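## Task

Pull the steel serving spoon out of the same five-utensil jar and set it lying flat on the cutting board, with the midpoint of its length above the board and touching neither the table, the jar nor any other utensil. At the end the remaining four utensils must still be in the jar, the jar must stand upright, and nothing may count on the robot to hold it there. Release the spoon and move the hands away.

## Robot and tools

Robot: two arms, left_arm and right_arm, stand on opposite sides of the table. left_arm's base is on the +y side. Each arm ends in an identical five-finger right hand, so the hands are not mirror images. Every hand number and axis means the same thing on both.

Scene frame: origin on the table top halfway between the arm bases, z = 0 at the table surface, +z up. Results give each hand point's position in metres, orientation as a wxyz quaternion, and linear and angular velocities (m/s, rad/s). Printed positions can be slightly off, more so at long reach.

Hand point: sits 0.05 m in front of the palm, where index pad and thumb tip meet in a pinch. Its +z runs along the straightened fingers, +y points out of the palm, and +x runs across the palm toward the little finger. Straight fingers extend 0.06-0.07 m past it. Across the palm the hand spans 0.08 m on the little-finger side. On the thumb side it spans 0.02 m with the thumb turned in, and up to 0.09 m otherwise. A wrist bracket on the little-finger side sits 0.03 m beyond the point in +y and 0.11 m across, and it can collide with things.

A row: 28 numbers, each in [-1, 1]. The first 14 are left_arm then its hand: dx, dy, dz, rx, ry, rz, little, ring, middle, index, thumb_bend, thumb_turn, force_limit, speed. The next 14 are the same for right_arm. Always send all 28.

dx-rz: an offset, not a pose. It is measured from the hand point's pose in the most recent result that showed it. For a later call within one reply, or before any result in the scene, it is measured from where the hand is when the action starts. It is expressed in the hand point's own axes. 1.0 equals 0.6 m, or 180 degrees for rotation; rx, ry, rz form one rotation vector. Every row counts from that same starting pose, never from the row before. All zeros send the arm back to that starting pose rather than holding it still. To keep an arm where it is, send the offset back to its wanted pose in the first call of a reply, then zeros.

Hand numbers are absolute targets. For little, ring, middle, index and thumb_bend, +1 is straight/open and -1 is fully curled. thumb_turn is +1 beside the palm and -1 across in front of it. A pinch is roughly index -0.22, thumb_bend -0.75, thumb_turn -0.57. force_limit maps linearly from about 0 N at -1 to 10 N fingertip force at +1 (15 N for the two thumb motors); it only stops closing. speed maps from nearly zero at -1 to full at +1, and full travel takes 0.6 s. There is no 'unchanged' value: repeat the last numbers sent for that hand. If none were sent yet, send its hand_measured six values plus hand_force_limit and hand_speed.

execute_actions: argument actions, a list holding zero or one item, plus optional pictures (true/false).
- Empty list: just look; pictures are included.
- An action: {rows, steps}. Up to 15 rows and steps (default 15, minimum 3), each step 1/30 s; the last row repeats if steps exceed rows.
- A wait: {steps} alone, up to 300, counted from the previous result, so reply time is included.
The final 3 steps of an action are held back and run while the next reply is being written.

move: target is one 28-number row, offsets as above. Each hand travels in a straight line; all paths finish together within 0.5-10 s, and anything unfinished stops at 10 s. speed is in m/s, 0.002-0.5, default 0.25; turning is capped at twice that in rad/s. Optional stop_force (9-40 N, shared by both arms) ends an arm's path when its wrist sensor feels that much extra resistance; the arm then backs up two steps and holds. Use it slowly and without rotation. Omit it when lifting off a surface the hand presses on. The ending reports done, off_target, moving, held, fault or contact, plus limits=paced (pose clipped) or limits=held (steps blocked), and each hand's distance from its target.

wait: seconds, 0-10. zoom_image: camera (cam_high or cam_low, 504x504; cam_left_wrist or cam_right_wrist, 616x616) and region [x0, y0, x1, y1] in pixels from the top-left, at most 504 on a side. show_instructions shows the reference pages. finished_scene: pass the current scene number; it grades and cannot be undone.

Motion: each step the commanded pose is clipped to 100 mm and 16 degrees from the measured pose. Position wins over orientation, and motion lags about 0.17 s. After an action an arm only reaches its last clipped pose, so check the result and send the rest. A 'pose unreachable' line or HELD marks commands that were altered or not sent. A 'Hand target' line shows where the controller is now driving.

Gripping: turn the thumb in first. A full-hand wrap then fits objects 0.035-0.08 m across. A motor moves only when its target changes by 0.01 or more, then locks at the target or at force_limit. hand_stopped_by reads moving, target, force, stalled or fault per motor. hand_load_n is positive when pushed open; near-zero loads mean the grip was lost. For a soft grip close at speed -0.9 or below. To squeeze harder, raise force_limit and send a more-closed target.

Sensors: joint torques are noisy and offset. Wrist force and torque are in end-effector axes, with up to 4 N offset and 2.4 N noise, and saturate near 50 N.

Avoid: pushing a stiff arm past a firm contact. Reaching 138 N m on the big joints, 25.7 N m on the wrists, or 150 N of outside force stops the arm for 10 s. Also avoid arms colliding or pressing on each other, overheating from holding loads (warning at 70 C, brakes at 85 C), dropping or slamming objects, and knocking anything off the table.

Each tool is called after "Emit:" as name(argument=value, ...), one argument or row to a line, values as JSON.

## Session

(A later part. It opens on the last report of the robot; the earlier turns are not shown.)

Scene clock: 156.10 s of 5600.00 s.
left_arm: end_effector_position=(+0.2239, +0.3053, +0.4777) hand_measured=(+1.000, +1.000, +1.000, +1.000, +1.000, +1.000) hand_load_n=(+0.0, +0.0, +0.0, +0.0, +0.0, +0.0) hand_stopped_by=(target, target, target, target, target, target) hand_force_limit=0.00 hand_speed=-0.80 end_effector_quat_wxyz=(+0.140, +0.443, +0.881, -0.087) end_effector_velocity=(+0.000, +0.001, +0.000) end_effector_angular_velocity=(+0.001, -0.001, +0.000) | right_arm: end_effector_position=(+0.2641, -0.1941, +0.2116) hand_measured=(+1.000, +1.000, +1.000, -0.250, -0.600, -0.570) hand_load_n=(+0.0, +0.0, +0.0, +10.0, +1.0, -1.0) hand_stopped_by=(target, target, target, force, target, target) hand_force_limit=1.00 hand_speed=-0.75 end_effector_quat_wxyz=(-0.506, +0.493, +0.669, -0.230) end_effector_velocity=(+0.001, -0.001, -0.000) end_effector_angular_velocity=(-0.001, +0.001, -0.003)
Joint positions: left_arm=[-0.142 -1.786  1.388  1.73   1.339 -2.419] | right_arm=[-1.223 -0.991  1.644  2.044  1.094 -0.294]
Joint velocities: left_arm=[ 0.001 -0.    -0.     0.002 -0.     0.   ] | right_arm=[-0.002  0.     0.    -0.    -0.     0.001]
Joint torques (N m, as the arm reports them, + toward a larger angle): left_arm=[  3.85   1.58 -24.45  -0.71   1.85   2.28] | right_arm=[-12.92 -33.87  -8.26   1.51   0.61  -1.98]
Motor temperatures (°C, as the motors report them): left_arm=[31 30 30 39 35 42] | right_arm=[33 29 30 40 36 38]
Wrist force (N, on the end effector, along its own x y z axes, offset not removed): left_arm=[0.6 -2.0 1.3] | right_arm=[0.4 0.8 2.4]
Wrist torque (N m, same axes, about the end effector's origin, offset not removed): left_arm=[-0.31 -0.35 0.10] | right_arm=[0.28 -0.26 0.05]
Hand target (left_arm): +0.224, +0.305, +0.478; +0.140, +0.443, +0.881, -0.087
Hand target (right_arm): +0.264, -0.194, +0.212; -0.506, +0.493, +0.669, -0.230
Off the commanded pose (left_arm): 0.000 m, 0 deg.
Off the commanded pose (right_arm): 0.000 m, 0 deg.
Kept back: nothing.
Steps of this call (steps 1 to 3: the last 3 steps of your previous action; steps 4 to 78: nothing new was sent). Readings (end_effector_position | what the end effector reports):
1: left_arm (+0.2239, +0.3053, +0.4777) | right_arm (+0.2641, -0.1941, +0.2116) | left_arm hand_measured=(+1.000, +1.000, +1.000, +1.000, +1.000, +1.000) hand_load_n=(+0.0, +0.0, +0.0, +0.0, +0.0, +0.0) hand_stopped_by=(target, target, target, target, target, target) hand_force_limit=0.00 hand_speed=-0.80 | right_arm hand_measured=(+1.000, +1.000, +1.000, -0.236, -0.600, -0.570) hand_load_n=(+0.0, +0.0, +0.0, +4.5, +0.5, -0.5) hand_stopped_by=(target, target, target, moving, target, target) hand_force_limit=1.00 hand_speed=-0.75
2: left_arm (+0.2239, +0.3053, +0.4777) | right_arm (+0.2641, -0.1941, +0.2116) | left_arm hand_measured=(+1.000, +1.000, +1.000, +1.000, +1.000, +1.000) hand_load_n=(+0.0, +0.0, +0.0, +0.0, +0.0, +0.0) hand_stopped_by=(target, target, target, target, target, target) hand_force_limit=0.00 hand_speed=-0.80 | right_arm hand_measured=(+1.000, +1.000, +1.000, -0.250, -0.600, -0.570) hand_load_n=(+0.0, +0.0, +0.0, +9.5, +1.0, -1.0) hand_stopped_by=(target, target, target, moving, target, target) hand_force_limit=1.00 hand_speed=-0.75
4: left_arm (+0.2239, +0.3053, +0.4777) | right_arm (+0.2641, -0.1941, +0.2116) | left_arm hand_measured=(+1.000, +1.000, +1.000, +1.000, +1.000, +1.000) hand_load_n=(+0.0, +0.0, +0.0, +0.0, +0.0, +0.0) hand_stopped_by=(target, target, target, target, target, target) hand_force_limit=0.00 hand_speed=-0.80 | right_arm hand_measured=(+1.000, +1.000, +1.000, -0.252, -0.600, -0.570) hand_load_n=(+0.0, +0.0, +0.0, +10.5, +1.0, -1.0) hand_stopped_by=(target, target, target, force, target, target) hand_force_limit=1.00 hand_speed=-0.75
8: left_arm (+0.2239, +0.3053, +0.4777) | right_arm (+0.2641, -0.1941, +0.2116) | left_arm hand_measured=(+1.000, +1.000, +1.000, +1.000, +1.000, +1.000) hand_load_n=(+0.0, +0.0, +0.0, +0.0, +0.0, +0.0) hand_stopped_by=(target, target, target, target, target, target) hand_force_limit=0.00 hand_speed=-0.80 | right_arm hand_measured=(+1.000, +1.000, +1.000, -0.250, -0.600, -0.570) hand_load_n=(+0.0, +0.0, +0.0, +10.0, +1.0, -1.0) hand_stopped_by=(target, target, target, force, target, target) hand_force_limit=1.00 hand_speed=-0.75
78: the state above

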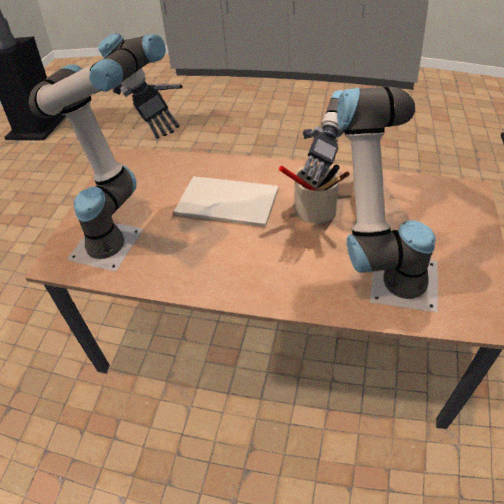

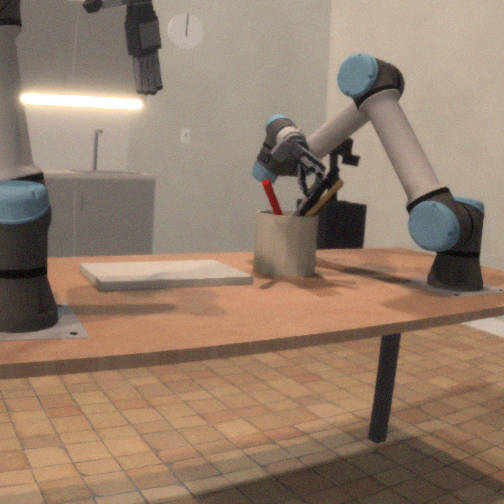

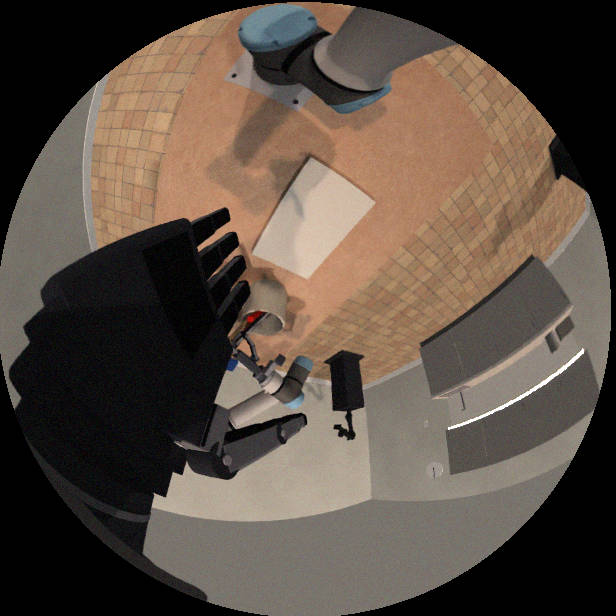

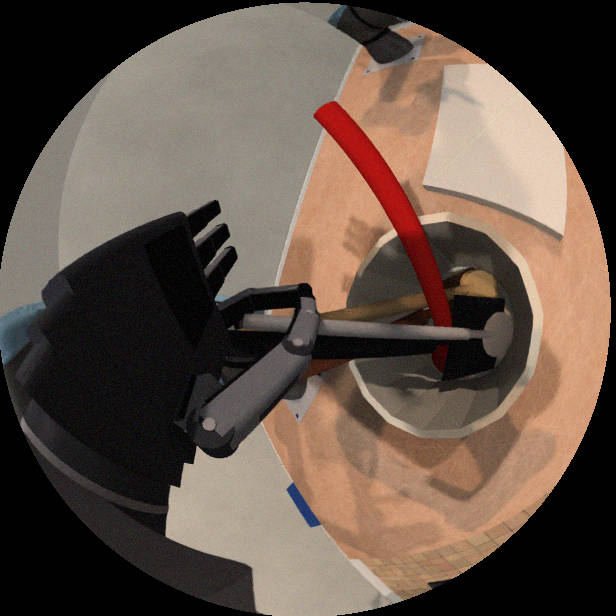

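Emit:
move(
  target=[0,0,0,0,0,0,1,1,1,1,1,1,0,-0.8, 0,-0.06,0,0,0,0,1,1,1,0.4,-0.7,-0.57,1.0,-0.3],
  speed=0.04,
)

Emit:
move(
  target=[0,0,0,0,0,0,1,1,1,1,1,1,0,-0.8, -0.008,0,-0.005,0,0,0,1,1,1,0.4,-0.7,-0.57,1.0,-0.3],
  speed=0.03,
)

Emit:
move(
  target=[0,0,0,0,0,0,1,1,1,1,1,1,0,-0.8, 0,0.045,0,0,0,0,1,1,1,0.4,-0.7,-0.57,1.0,-0.3],
  speed=0.012,
  stop_force=9,
)

Emit:
zoom_image(
  camera="cam_right_wrist",
  region=[200,200,440,440],
)

Emit:
execute_actions(
  actions=[
    {"rows":[[0,0,0,0,0,0,1,1,1,1,1,1,0,-0.8, 0,0,0,0,0,0,1,1,1,-0.5,-0.82,-0.57,1.0,-0.75]],"steps":15},
  ],
  pictures=false,
)

Emit:
wait(
  seconds=2,
)

Emit:
zoom_image(
  camera="cam_right_wrist",
  region=[200,200,440,440],
)

Emit:
zoom_image(
  camera="cam_low",
  region=[250,100,390,240],
)

Scene clock: 157.77 s of 5600.00 s.
left_arm: end_effector_position=(+0.2239, +0.3053, +0.4777) hand_measured=(+1.000, +1.000, +1.000, +1.000, +1.000, +1.000) hand_load_n=(+0.0, +0.0, +0.0, +0.0, +0.0, +0.0) hand_stopped_by=(target, target, target, target, target, target) hand_force_limit=0.00 hand_speed=-0.80 end_effector_quat_wxyz=(+0.140, +0.443, +0.881, -0.087) end_effector_velocity=(+0.000, +0.000, +0.000) end_effector_angular_velocity=(-0.001, -0.001, +0.000) | right_arm: end_effector_position=(+0.2489, -0.2087, +0.2404) hand_measured=(+1.000, +1.000, +1.000, +0.400, -0.700, -0.570) hand_load_n=(+0.0, +0.0, +0.0, +0.0, +0.0, -0.5) hand_stopped_by=(target, target, target, target, target, target) hand_force_limit=1.00 hand_speed=-0.30 end_effector_quat_wxyz=(-0.506, +0.493, +0.669, -0.230) end_effector_velocity=(-0.001, -0.001, +0.002) end_effector_angular_velocity=(-0.001, +0.000, -0.000)
Joint positions: left_arm=[-0.142 -1.786  1.388  1.73   1.339 -2.419] | right_arm=[-1.242 -1.072  1.692  2.083  1.111 -0.303]
Joint velocities: left_arm=[ 0.    -0.    -0.001 -0.    -0.001  0.   ] | right_arm=[-0.001 -0.006  0.003  0.003  0.002  0.   ]
Joint torques (N m, as the arm reports them, + toward a larger angle): left_arm=[  3.56   1.85 -24.83  -0.74   1.86   2.31] | right_arm=[-13.17 -44.38  -6.34   5.63   1.59  -2.28]
Motor temperatures (°C, as the motors report them): left_arm=[31 30 30 39 35 42] | right_arm=[33 29 30 40 36 38]
Wrist force (N, on the end effector, along its own x y z axes, offset not removed): left_arm=[-0.8 -1.9 0.7] | right_arm=[2.1 3.2 1.1]
Wrist torque (N m, same axes, about the end effector's origin, offset not removed): left_arm=[-0.28 -0.12 -0.03] | right_arm=[0.55 -0.39 0.18]
Hand target (left_arm): +0.224, +0.305, +0.478; +0.140, +0.443, +0.881, -0.087
Hand target (right_arm): +0.249, -0.209, +0.241; -0.506, +0.493, +0.669, -0.230
Off the commanded pose (left_arm): 0.000 m, 0 deg.
Off the commanded pose (right_arm): 0.000 m, 0 deg.
Kept back: nothing.
move: done

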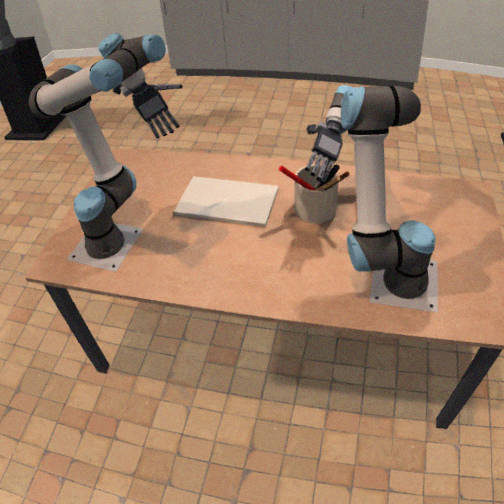

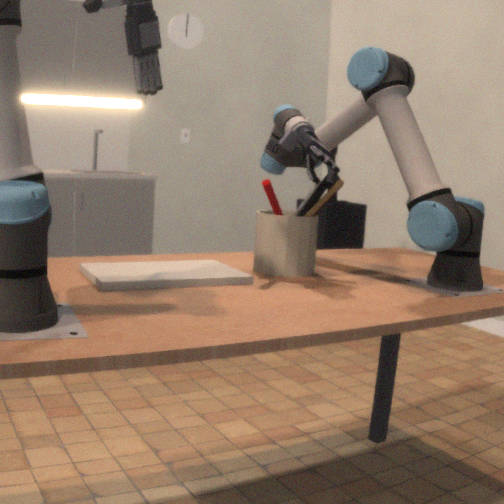

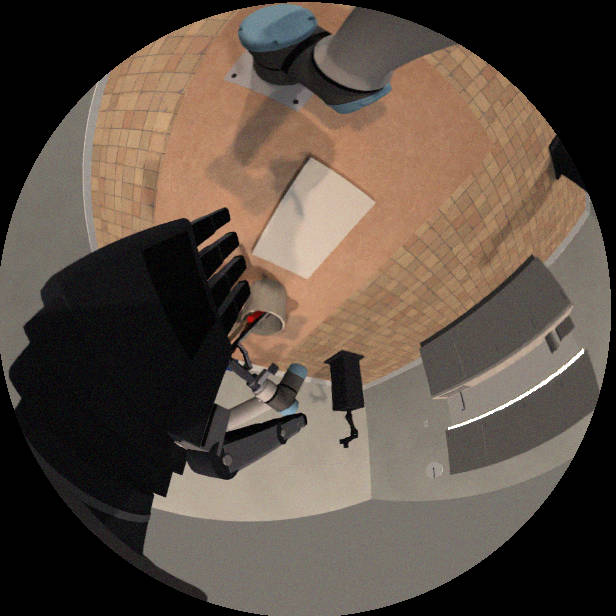

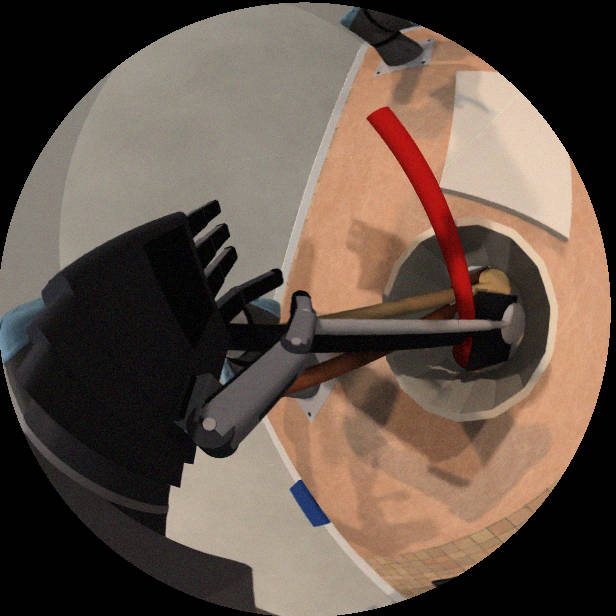

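Scene clock: 158.47 s of 5600.00 s.
left_arm: end_effector_position=(+0.2239, +0.3053, +0.4777) hand_measured=(+1.000, +1.000, +1.000, +1.000, +1.000, +1.000) hand_load_n=(+0.0, +0.0, +0.0, +0.0, +0.0, +0.0) hand_stopped_by=(target, target, target, target, target, target) hand_force_limit=0.00 hand_speed=-0.80 end_effector_quat_wxyz=(+0.140, +0.443, +0.881, -0.087) end_effector_velocity=(+0.000, +0.000, +0.000) end_effector_angular_velocity=(-0.001, +0.001, +0.001) | right_arm: end_effector_position=(+0.2514, -0.2132, +0.2394) hand_measured=(+1.000, +1.000, +1.000, +0.400, -0.700, -0.570) hand_load_n=(+0.0, +0.0, +0.0, +0.0, -0.5, -1.0) hand_stopped_by=(target, target, target, target, target, target) hand_force_limit=1.00 hand_speed=-0.30 end_effector_quat_wxyz=(-0.506, +0.493, +0.669, -0.230) end_effector_velocity=(+0.001, -0.003, -0.001) end_effector_angular_velocity=(-0.001, -0.000, +0.001)
Joint positions: left_arm=[-0.142 -1.786  1.388  1.73   1.339 -2.419] | right_arm=[-1.252 -1.072  1.694  2.082  1.121 -0.308]
Joint velocities: left_arm=[ 0.    -0.001 -0.    -0.     0.    -0.001] | right_arm=[-0.006  0.     0.001 -0.     0.006 -0.003]
Joint torques (N m, as the arm reports them, + toward a larger angle): left_arm=[  2.93   1.7  -24.1   -0.69   1.82   2.25] | right_arm=[-11.42 -23.52  -2.38  -0.5    2.09  -2.04]
Motor temperatures (°C, as the motors report them): left_arm=[31 30 30 39 35 42] | right_arm=[33 29 30 40 36 38]
Wrist force (N, on the end effector, along its own x y z axes, offset not removed): left_arm=[0.2 -1.7 0.8] | right_arm=[4.0 0.2 2.2]
Wrist torque (N m, same axes, about the end effector's origin, offset not removed): left_arm=[-0.30 -0.30 0.03] | right_arm=[0.15 -0.61 0.10]
Hand target (left_arm): +0.224, +0.305, +0.478; +0.140, +0.443, +0.881, -0.087
Hand target (right_arm): +0.252, -0.214, +0.239; -0.506, +0.493, +0.669, -0.230
Off the commanded pose (left_arm): 0.000 m, 0 deg.
Off the commanded pose (right_arm): 0.000 m, 0 deg.
Kept back: nothing.
move: done

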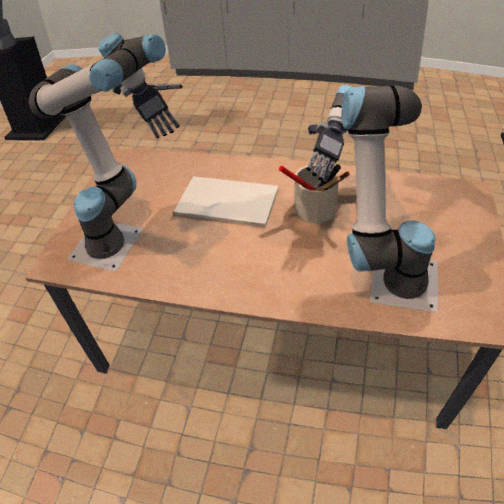

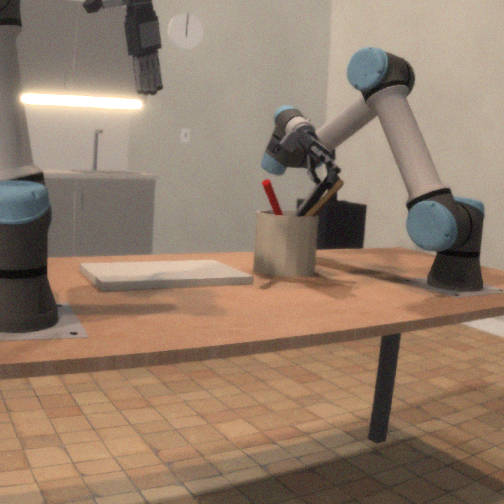

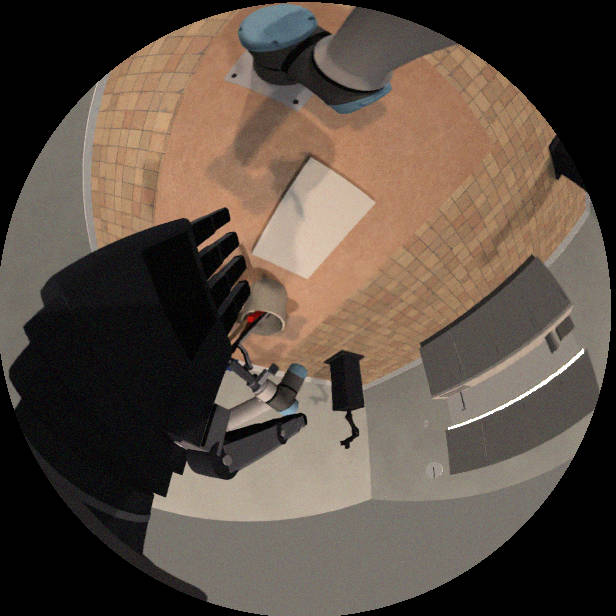

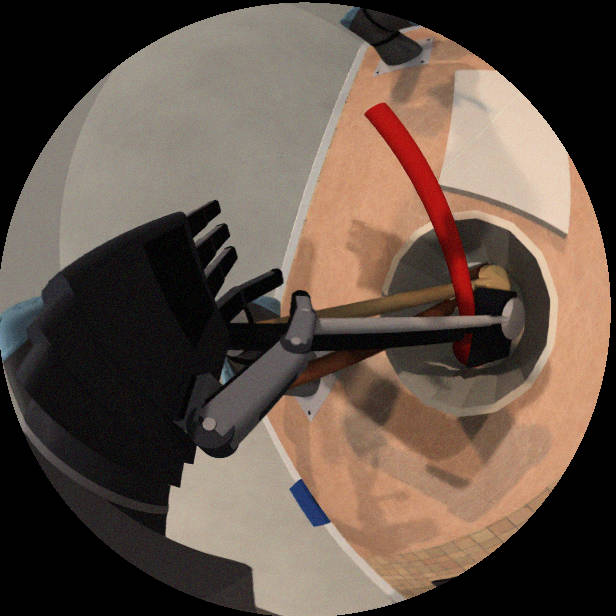

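Scene clock: 160.97 s of 5600.00 s.
left_arm: end_effector_position=(+0.2239, +0.3053, +0.4777) hand_measured=(+1.000, +1.000, +1.000, +1.000, +1.000, +1.000) hand_load_n=(+0.0, +0.0, +0.0, +0.0, +0.0, +0.0) hand_stopped_by=(target, target, target, target, target, target) hand_force_limit=0.00 hand_speed=-0.80 end_effector_quat_wxyz=(+0.140, +0.443, +0.881, -0.087) end_effector_velocity=(-0.000, -0.001, -0.000) end_effector_angular_velocity=(+0.002, -0.000, -0.002) | right_arm: end_effector_position=(+0.2628, -0.2023, +0.2180) hand_measured=(+1.000, +1.000, +1.000, +0.400, -0.700, -0.570) hand_load_n=(+0.0, +0.0, +0.0, +0.0, +0.0, +0.0) hand_stopped_by=(target, target, target, target, target, target) hand_force_limit=1.00 hand_speed=-0.30 end_effector_quat_wxyz=(-0.506, +0.493, +0.669, -0.230) end_effector_velocity=(+0.001, +0.000, -0.002) end_effector_angular_velocity=(-0.001, +0.000, -0.001)
Joint positions: left_arm=[-0.142 -1.786  1.388  1.73   1.339 -2.419] | right_arm=[-1.238 -1.011  1.66   2.053  1.107 -0.301]
Joint velocities: left_arm=[-0.     0.002 -0.001  0.     0.     0.002] | right_arm=[ 0.     0.006 -0.004 -0.003 -0.     0.002]
Joint torques (N m, as the arm reports them, + toward a larger angle): left_arm=[  3.66   2.11 -24.35  -0.63   1.79   2.25] | right_arm=[ 14.26 -26.66 -25.52   0.14  -2.08   2.41]
Motor temperatures (°C, as the motors report them): left_arm=[31 30 30 39 35 42] | right_arm=[33 29 30 40 36 38]
Wrist force (N, on the end effector, along its own x y z axes, offset not removed): left_arm=[-0.8 -0.5 1.1] | right_arm=[0.0 2.7 1.7]
Wrist torque (N m, same axes, about the end effector's origin, offset not removed): left_arm=[-0.11 -0.13 0.08] | right_arm=[0.50 -0.19 -0.04]
Hand target (left_arm): +0.224, +0.305, +0.478; +0.140, +0.443, +0.881, -0.087
Hand target (right_arm): +0.263, -0.202, +0.218; -0.506, +0.493, +0.669, -0.230
Off the commanded pose (left_arm): 0.000 m, 0 deg.
Off the commanded pose (right_arm): 0.000 m, 0 deg.
Kept back: nothing.
move: done

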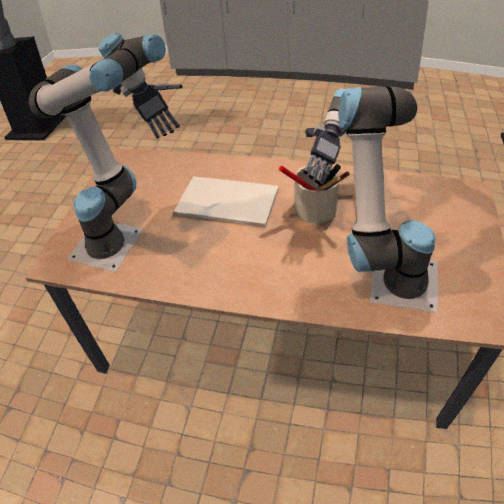

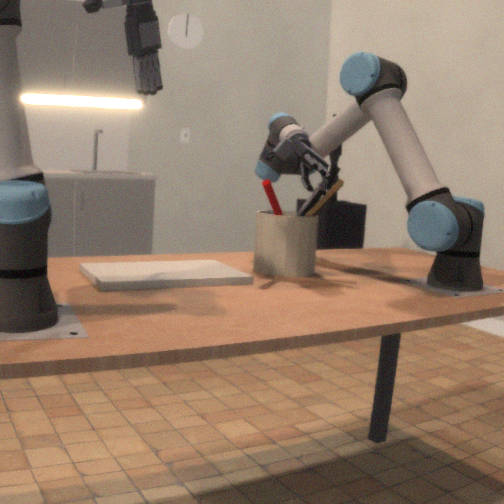

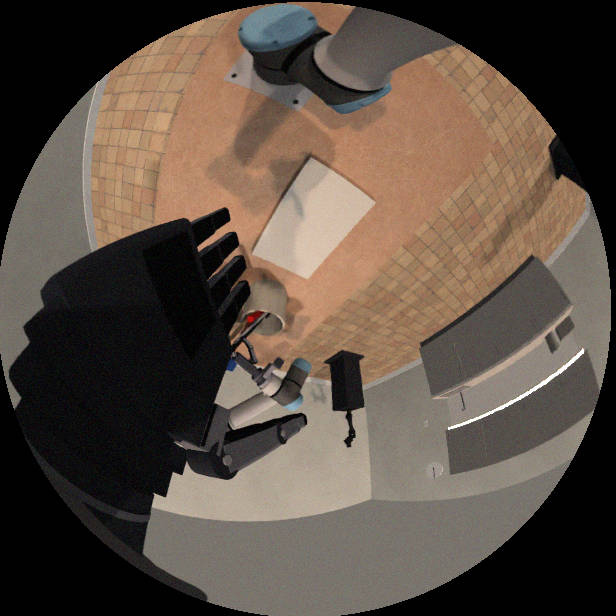

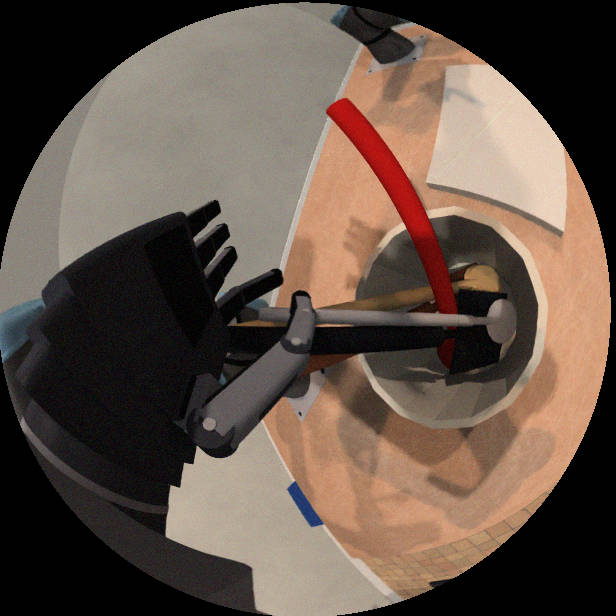

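Region (200, 200, 440, 440) of cam_right_wrist's 616x616 image, scaled by 2.100, with more detail than that image has.

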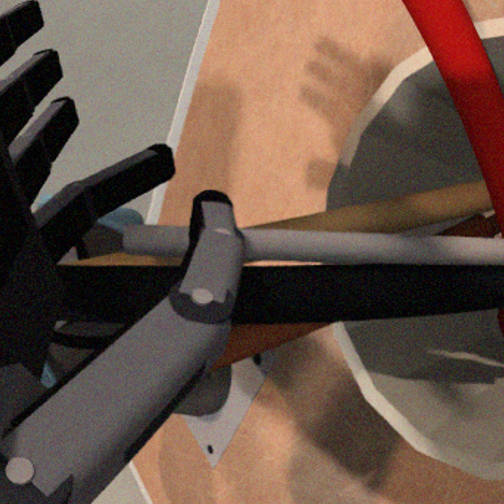

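Scene clock: 161.37 s of 5600.00 s.
left_arm: end_effector_position=(+0.2239, +0.3053, +0.4777) hand_measured=(+1.000, +1.000, +1.000, +1.000, +1.000, +1.000) hand_load_n=(+0.0, +0.0, +0.0, +0.0, +0.0, +0.0) hand_stopped_by=(target, target, target, target, target, target) hand_force_limit=0.00 hand_speed=-0.80 end_effector_quat_wxyz=(+0.140, +0.443, +0.881, -0.087) end_effector_velocity=(-0.000, +0.000, +0.000) end_effector_angular_velocity=(-0.002, +0.001, +0.001) | right_arm: end_effector_position=(+0.2628, -0.2023, +0.2179) hand_measured=(+1.000, +1.000, +1.000, +0.276, -0.778, -0.570) hand_load_n=(+0.0, +0.0, +0.0, +0.0, +0.0, +0.0) hand_stopped_by=(target, target, target, moving, moving, target) hand_force_limit=1.00 hand_speed=-0.75 end_effector_quat_wxyz=(-0.506, +0.493, +0.669, -0.230) end_effector_velocity=(+0.000, -0.000, +0.000) end_effector_angular_velocity=(+0.002, -0.001, -0.001)
Joint positions: left_arm=[-0.142 -1.786  1.388  1.73   1.339 -2.419] | right_arm=[-1.238 -1.011  1.659  2.052  1.107 -0.301]
Joint velocities: left_arm=[-0.    -0.001  0.    -0.     0.    -0.002] | right_arm=[-0.001 -0.001  0.    -0.    -0.001 -0.002]
Joint torques (N m, as the arm reports them, + toward a larger angle): left_arm=[  3.47   1.63 -24.26  -0.81   1.78   2.34] | right_arm=[  9.86 -44.87 -10.08   2.13  -0.86   1.7 ]
Motor temperatures (°C, as the motors report them): left_arm=[31 30 30 39 35 42] | right_arm=[33 29 30 40 36 38]
Wrist force (N, on the end effector, along its own x y z axes, offset not removed): left_arm=[-0.3 -0.4 0.7] | right_arm=[0.5 1.7 2.6]
Wrist torque (N m, same axes, about the end effector's origin, offset not removed): left_arm=[-0.01 -0.23 0.02] | right_arm=[0.29 -0.30 0.06]
Steps of this call (steps 1 to 12: the first 12 steps of this action). Readings (end_effector_position | what the end effector reports):
1: left_arm (+0.2239, +0.3053, +0.4777) | right_arm (+0.2628, -0.2023, +0.2179) | left_arm hand_measured=(+1.000, +1.000, +1.000, +1.000, +1.000, +1.000) hand_load_n=(+0.0, +0.0, +0.0, +0.0, +0.0, +0.0) hand_stopped_by=(target, target, target, target, target, target) hand_force_limit=0.00 hand_speed=-0.80 | right_arm hand_measured=(+1.000, +1.000, +1.000, +0.400, -0.700, -0.570) hand_load_n=(+0.0, +0.0, +0.0, +0.0, +0.0, +0.0) hand_stopped_by=(target, target, target, moving, moving, target) hand_force_limit=1.00 hand_speed=-0.75
2: left_arm (+0.2239, +0.3053, +0.4777) | right_arm (+0.2628, -0.2023, +0.2179) | left_arm hand_measured=(+1.000, +1.000, +1.000, +1.000, +1.000, +1.000) hand_load_n=(+0.0, +0.0, +0.0, +0.0, +0.0, +0.0) hand_stopped_by=(target, target, target, target, target, target) hand_force_limit=0.00 hand_speed=-0.80 | right_arm hand_measured=(+1.000, +1.000, +1.000, +0.400, -0.700, -0.570) hand_load_n=(+0.0, +0.0, +0.0, +0.0, +0.0, +0.0) hand_stopped_by=(target, target, target, moving, moving, target) hand_force_limit=1.00 hand_speed=-0.75
4: left_arm (+0.2239, +0.3053, +0.4777) | right_arm (+0.2628, -0.2023, +0.2179) | left_arm hand_measured=(+1.000, +1.000, +1.000, +1.000, +1.000, +1.000) hand_load_n=(+0.0, +0.0, +0.0, +0.0, +0.0, +0.0) hand_stopped_by=(target, target, target, target, target, target) hand_force_limit=0.00 hand_speed=-0.80 | right_arm hand_measured=(+1.000, +1.000, +1.000, +0.388, -0.708, -0.570) hand_load_n=(+0.0, +0.0, +0.0, +0.0, +0.0, +0.0) hand_stopped_by=(target, target, target, moving, moving, target) hand_force_limit=1.00 hand_speed=-0.75
8: left_arm (+0.2239, +0.3053, +0.4777) | right_arm (+0.2628, -0.2023, +0.2179) | left_arm hand_measured=(+1.000, +1.000, +1.000, +1.000, +1.000, +1.000) hand_load_n=(+0.0, +0.0, +0.0, +0.0, +0.0, +0.0) hand_stopped_by=(target, target, target, target, target, target) hand_force_limit=0.00 hand_speed=-0.80 | right_arm hand_measured=(+1.000, +1.000, +1.000, +0.332, -0.742, -0.570) hand_load_n=(+0.0, +0.0, +0.0, +0.0, +0.0, +0.0) hand_stopped_by=(target, target, target, moving, moving, target) hand_force_limit=1.00 hand_speed=-0.75
12: the state above

Scene clock: 163.47 s of 5600.00 s.
left_arm: end_effector_position=(+0.2239, +0.3053, +0.4777) hand_measured=(+1.000, +1.000, +1.000, +1.000, +1.000, +1.000) hand_load_n=(+0.0, +0.0, +0.0, +0.0, +0.0, +0.0) hand_stopped_by=(target, target, target, target, target, target) hand_force_limit=0.00 hand_speed=-0.80 end_effector_quat_wxyz=(+0.140, +0.443, +0.881, -0.087) end_effector_velocity=(+0.000, +0.000, -0.000) end_effector_angular_velocity=(-0.001, -0.000, +0.000) | right_arm: end_effector_position=(+0.2628, -0.2023, +0.2180) hand_measured=(+1.000, +1.000, +1.000, -0.236, -0.820, -0.570) hand_load_n=(+0.0, +0.0, +0.0, +10.0, +1.0, -0.5) hand_stopped_by=(target, target, target, force, target, target) hand_force_limit=1.00 hand_speed=-0.75 end_effector_quat_wxyz=(-0.506, +0.493, +0.669, -0.230) end_effector_velocity=(+0.000, -0.000, +0.000) end_effector_angular_velocity=(-0.001, -0.000, -0.001)
Joint positions: left_arm=[-0.142 -1.786  1.388  1.73   1.339 -2.419] | right_arm=[-1.238 -1.011  1.66   2.053  1.107 -0.301]
Joint velocities: left_arm=[ 0.001 -0.     0.    -0.001 -0.     0.001] | right_arm=[-0.    -0.    -0.    -0.    -0.     0.001]
Joint torques (N m, as the arm reports them, + toward a larger angle): left_arm=[  3.73   1.91 -23.86  -0.75   1.78   2.43] | right_arm=[-13.45 -45.46  -6.01   4.86   1.65  -1.87]
Motor temperatures (°C, as the motors report them): left_arm=[31 30 30 39 35 42] | right_arm=[33 29 30 40 36 38]
Wrist force (N, on the end effector, along its own x y z axes, offset not removed): left_arm=[0.6 -1.1 1.3] | right_arm=[1.1 1.4 3.7]
Wrist torque (N m, same axes, about the end effector's origin, offset not removed): left_arm=[-0.22 -0.36 0.08] | right_arm=[0.20 -0.30 -0.01]
Hand target (left_arm): +0.224, +0.305, +0.478; +0.140, +0.443, +0.881, -0.087
Hand target (right_arm): +0.263, -0.202, +0.218; -0.506, +0.493, +0.669, -0.230
Off the commanded pose (left_arm): 0.000 m, 0 deg.
Off the commanded pose (right_arm): 0.000 m, 0 deg.
Kept back: nothing.
Steps of this call (steps 1 to 3: the last 3 steps of your previous action; steps 4 to 63: nothing new was sent). Readings (end_effector_position | what the end effector reports):
1: left_arm (+0.2239, +0.3053, +0.4777) | right_arm (+0.2628, -0.2023, +0.2179) | left_arm hand_measured=(+1.000, +1.000, +1.000, +1.000, +1.000, +1.000) hand_load_n=(+0.0, +0.0, +0.0, +0.0, +0.0, +0.0) hand_stopped_by=(target, target, target, target, target, target) hand_force_limit=0.00 hand_speed=-0.80 | right_arm hand_measured=(+1.000, +1.000, +1.000, +0.262, -0.786, -0.570) hand_load_n=(+0.0, +0.0, +0.0, +0.0, +0.0, +0.0) hand_stopped_by=(target, target, target, moving, moving, target) hand_force_limit=1.00 hand_speed=-0.75
2: left_arm (+0.2239, +0.3053, +0.4777) | right_arm (+0.2628, -0.2023, +0.2179) | left_arm hand_measured=(+1.000, +1.000, +1.000, +1.000, +1.000, +1.000) hand_load_n=(+0.0, +0.0, +0.0, +0.0, +0.0, +0.0) hand_stopped_by=(target, target, target, target, target, target) hand_force_limit=0.00 hand_speed=-0.80 | right_arm hand_measured=(+1.000, +1.000, +1.000, +0.248, -0.796, -0.570) hand_load_n=(+0.0, +0.0, +0.0, +0.0, +0.0, +0.0) hand_stopped_by=(target, target, target, moving, moving, target) hand_force_limit=1.00 hand_speed=-0.75
4: left_arm (+0.2239, +0.3053, +0.4777) | right_arm (+0.2628, -0.2023, +0.2179) | left_arm hand_measured=(+1.000, +1.000, +1.000, +1.000, +1.000, +1.000) hand_load_n=(+0.0, +0.0, +0.0, +0.0, +0.0, +0.0) hand_stopped_by=(target, target, target, target, target, target) hand_force_limit=0.00 hand_speed=-0.80 | right_arm hand_measured=(+1.000, +1.000, +1.000, +0.220, -0.812, -0.570) hand_load_n=(+0.0, +0.0, +0.0, +0.0, +0.0, +0.0) hand_stopped_by=(target, target, target, moving, moving, target) hand_force_limit=1.00 hand_speed=-0.75
8: left_arm (+0.2239, +0.3053, +0.4777) | right_arm (+0.2628, -0.2023, +0.2179) | left_arm hand_measured=(+1.000, +1.000, +1.000, +1.000, +1.000, +1.000) hand_load_n=(+0.0, +0.0, +0.0, +0.0, +0.0, +0.0) hand_stopped_by=(target, target, target, target, target, target) hand_force_limit=0.00 hand_speed=-0.80 | right_arm hand_measured=(+1.000, +1.000, +1.000, +0.166, -0.820, -0.570) hand_load_n=(+0.0, +0.0, +0.0, +0.0, +0.0, +0.0) hand_stopped_by=(target, target, target, moving, target, target) hand_force_limit=1.00 hand_speed=-0.75
63: the state above

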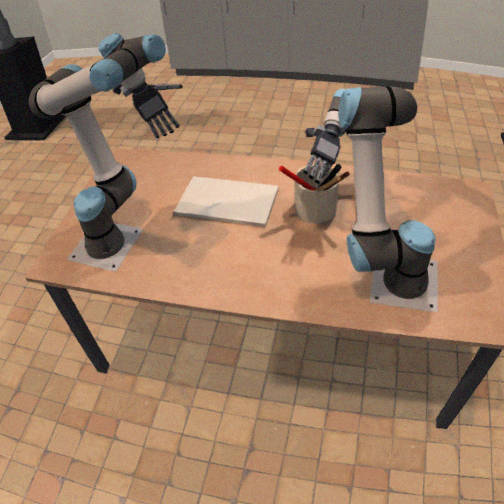

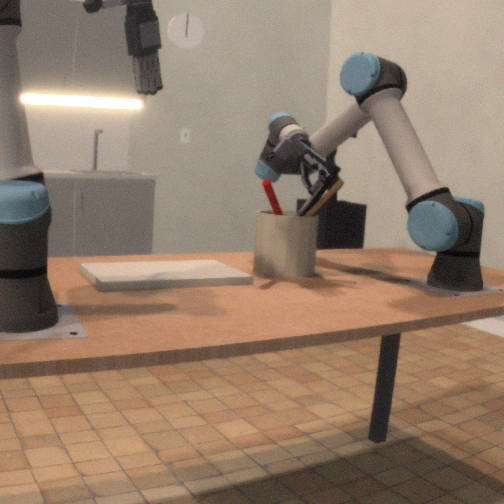

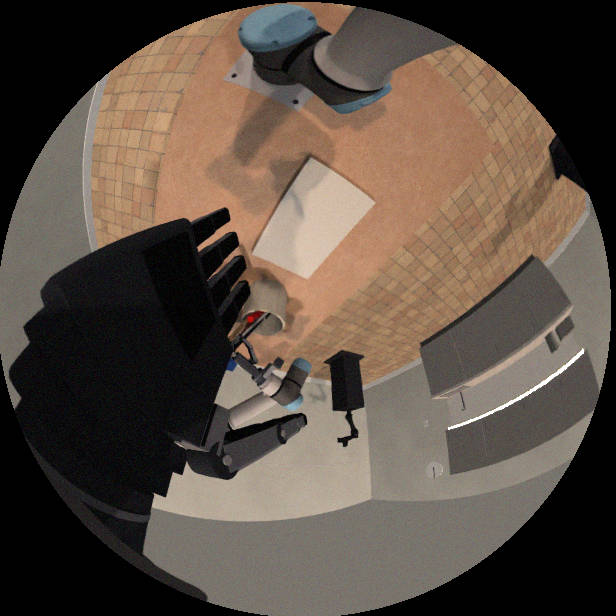

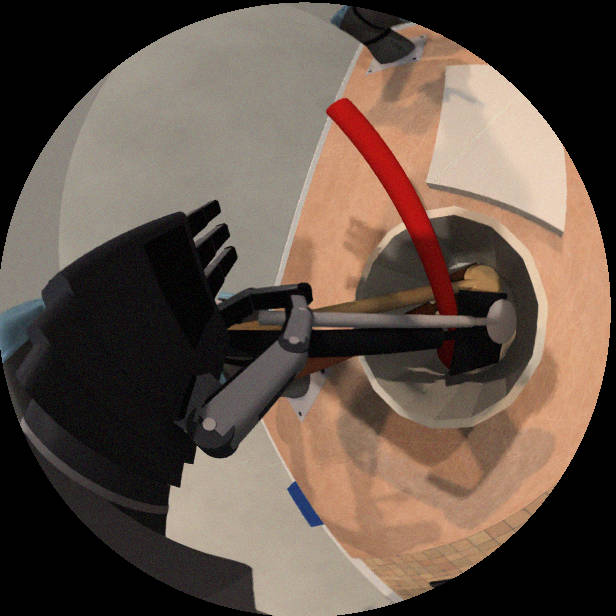

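Region (200, 200, 440, 440) of cam_right_wrist's 616x616 image, scaled by 2.100, with more detail than that image has.

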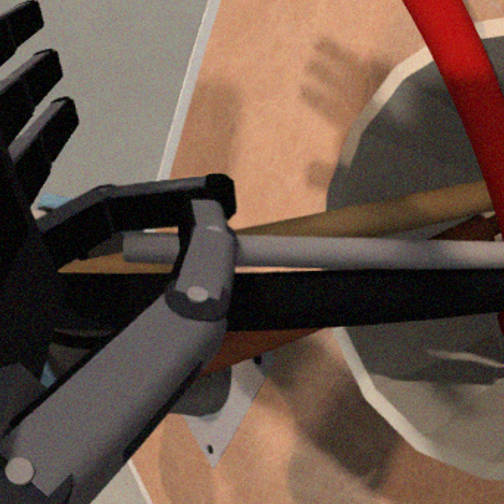

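Region (250, 100, 390, 240) of cam_low's 504x504 image, scaled by 3.600, with more detail than that image has.

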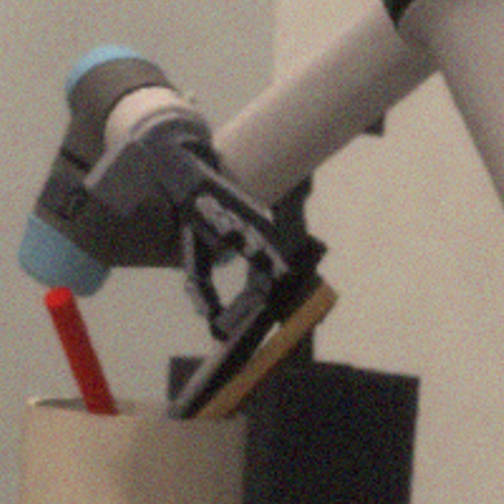

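Emit:
move(
  target=[0,0,0,0,0,0,1,1,1,1,1,1,0,-0.8, -0.014,0,0.014,0,0,0,1,1,1,-0.5,-0.82,-0.57,1.0,-0.75],
  speed=0.008,
  stop_force=9,
)

Emit:
zoom_image(
  camera="cam_right_wrist",
  region=[200,200,440,440],
)

Emit:
zoom_image(
  camera="cam_low",
  region=[250,100,390,240],
)

Emit:
zoom_image(
  camera="cam_high",
  region=[280,140,360,220],
)

Scene clock: 165.40 s of 5600.00 s.
left_arm: end_effector_position=(+0.2239, +0.3053, +0.4777) hand_measured=(+1.000, +1.000, +1.000, +1.000, +1.000, +1.000) hand_load_n=(+0.0, +0.0, +0.0, +0.0, +0.0, +0.0) hand_stopped_by=(target, target, target, target, target, target) hand_force_limit=0.00 hand_speed=-0.80 end_effector_quat_wxyz=(+0.140, +0.443, +0.881, -0.087) end_effector_velocity=(+0.000, +0.000, +0.000) end_effector_angular_velocity=(-0.002, +0.000, -0.000) | right_arm: end_effector_position=(+0.2554, -0.2080, +0.2112) hand_measured=(+1.000, +1.000, +1.000, -0.236, -0.820, -0.570) hand_load_n=(+0.0, +0.0, +0.0, +10.0, +0.5, -1.0) hand_stopped_by=(target, target, target, force, target, target) hand_force_limit=1.00 hand_speed=-0.75 end_effector_quat_wxyz=(-0.506, +0.493, +0.669, -0.230) end_effector_velocity=(-0.002, -0.001, -0.002) end_effector_angular_velocity=(-0.000, -0.001, +0.000)
Joint positions: left_arm=[-0.142 -1.786  1.388  1.73   1.339 -2.419] | right_arm=[-1.244 -1.019  1.696  2.026  1.114 -0.305]
Joint velocities: left_arm=[ 0.    -0.001  0.    -0.001 -0.     0.001] | right_arm=[-0.001 -0.002  0.007 -0.006  0.002 -0.   ]
Joint torques (N m, as the arm reports them, + toward a larger angle): left_arm=[  3.87   1.33 -24.47  -0.74   1.83   2.22] | right_arm=[-14.17 -44.59  -6.63  -1.17   2.88  -2.  ]
Motor temperatures (°C, as the motors report them): left_arm=[31 30 30 39 35 42] | right_arm=[33 29 30 40 36 38]
Wrist force (N, on the end effector, along its own x y z axes, offset not removed): left_arm=[1.3 -0.2 0.2] | right_arm=[6.6 0.6 -0.7]
Wrist torque (N m, same axes, about the end effector's origin, offset not removed): left_arm=[0.01 -0.43 0.17] | right_arm=[0.63 -0.38 0.29]
Hand target (left_arm): +0.224, +0.305, +0.478; +0.140, +0.443, +0.881, -0.087
Hand target (right_arm): +0.255, -0.208, +0.211; -0.506, +0.493, +0.669, -0.230
Off the commanded pose (left_arm): 0.000 m, 0 deg.
Off the commanded pose (right_arm): 0.000 m, 0 deg.
Kept back: nothing.
move: done

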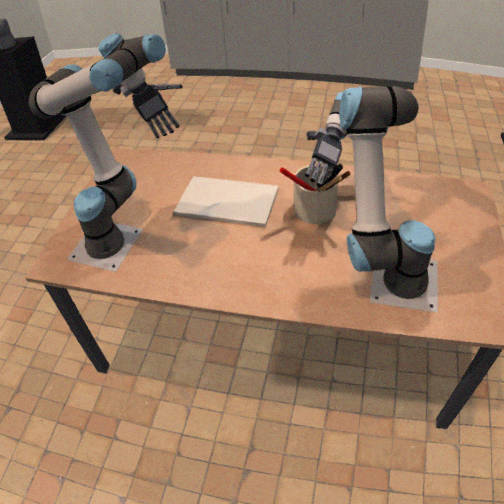

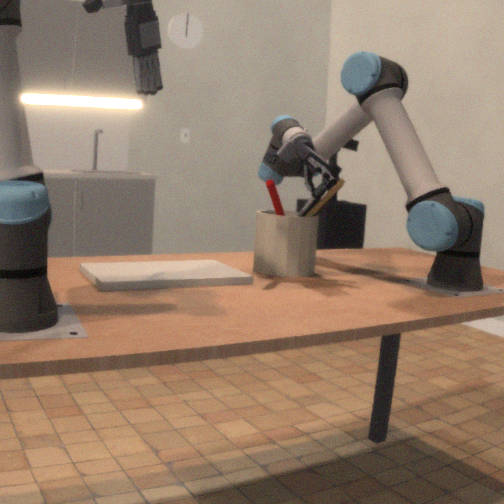

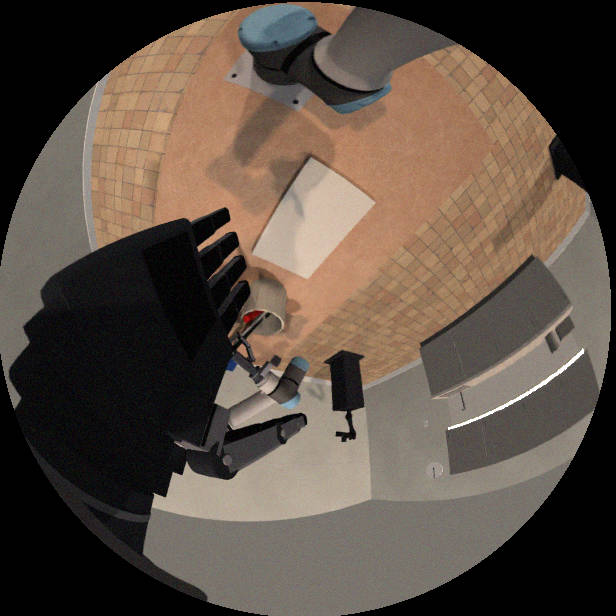

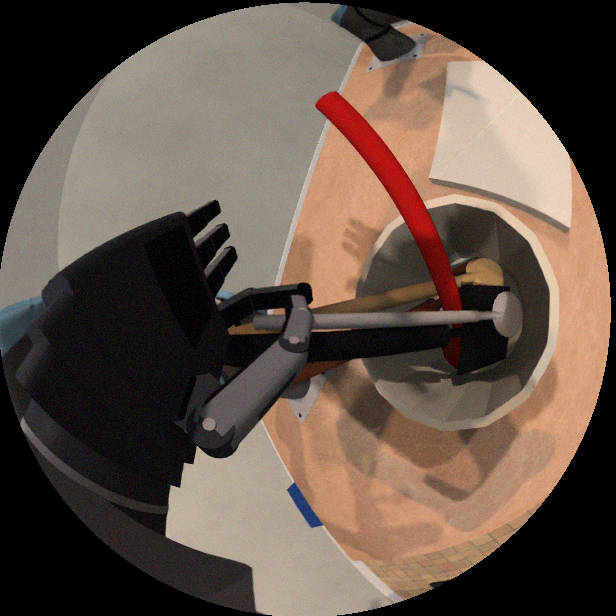

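Region (200, 200, 440, 440) of cam_right_wrist's 616x616 image, scaled by 2.100, with more detail than that image has.

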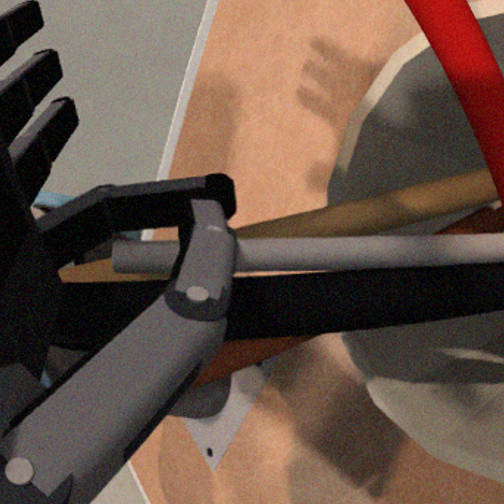

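Region (250, 100, 390, 240) of cam_low's 504x504 image, scaled by 3.600, with more detail than that image has.

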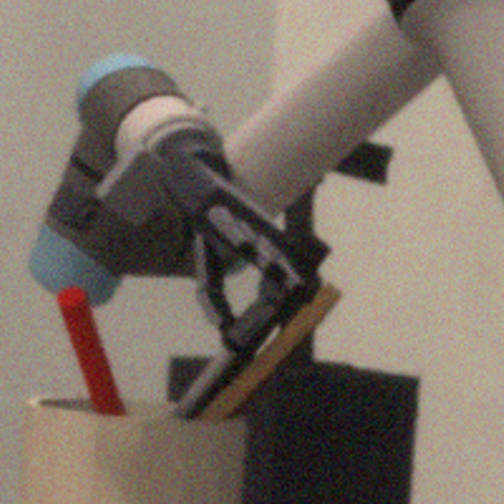

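Region (280, 140, 360, 220) of cam_high's 504x504 image, scaled by 6.300, with more detail than that image has.

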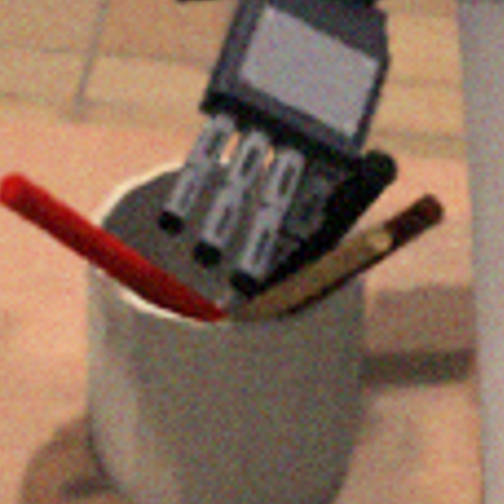

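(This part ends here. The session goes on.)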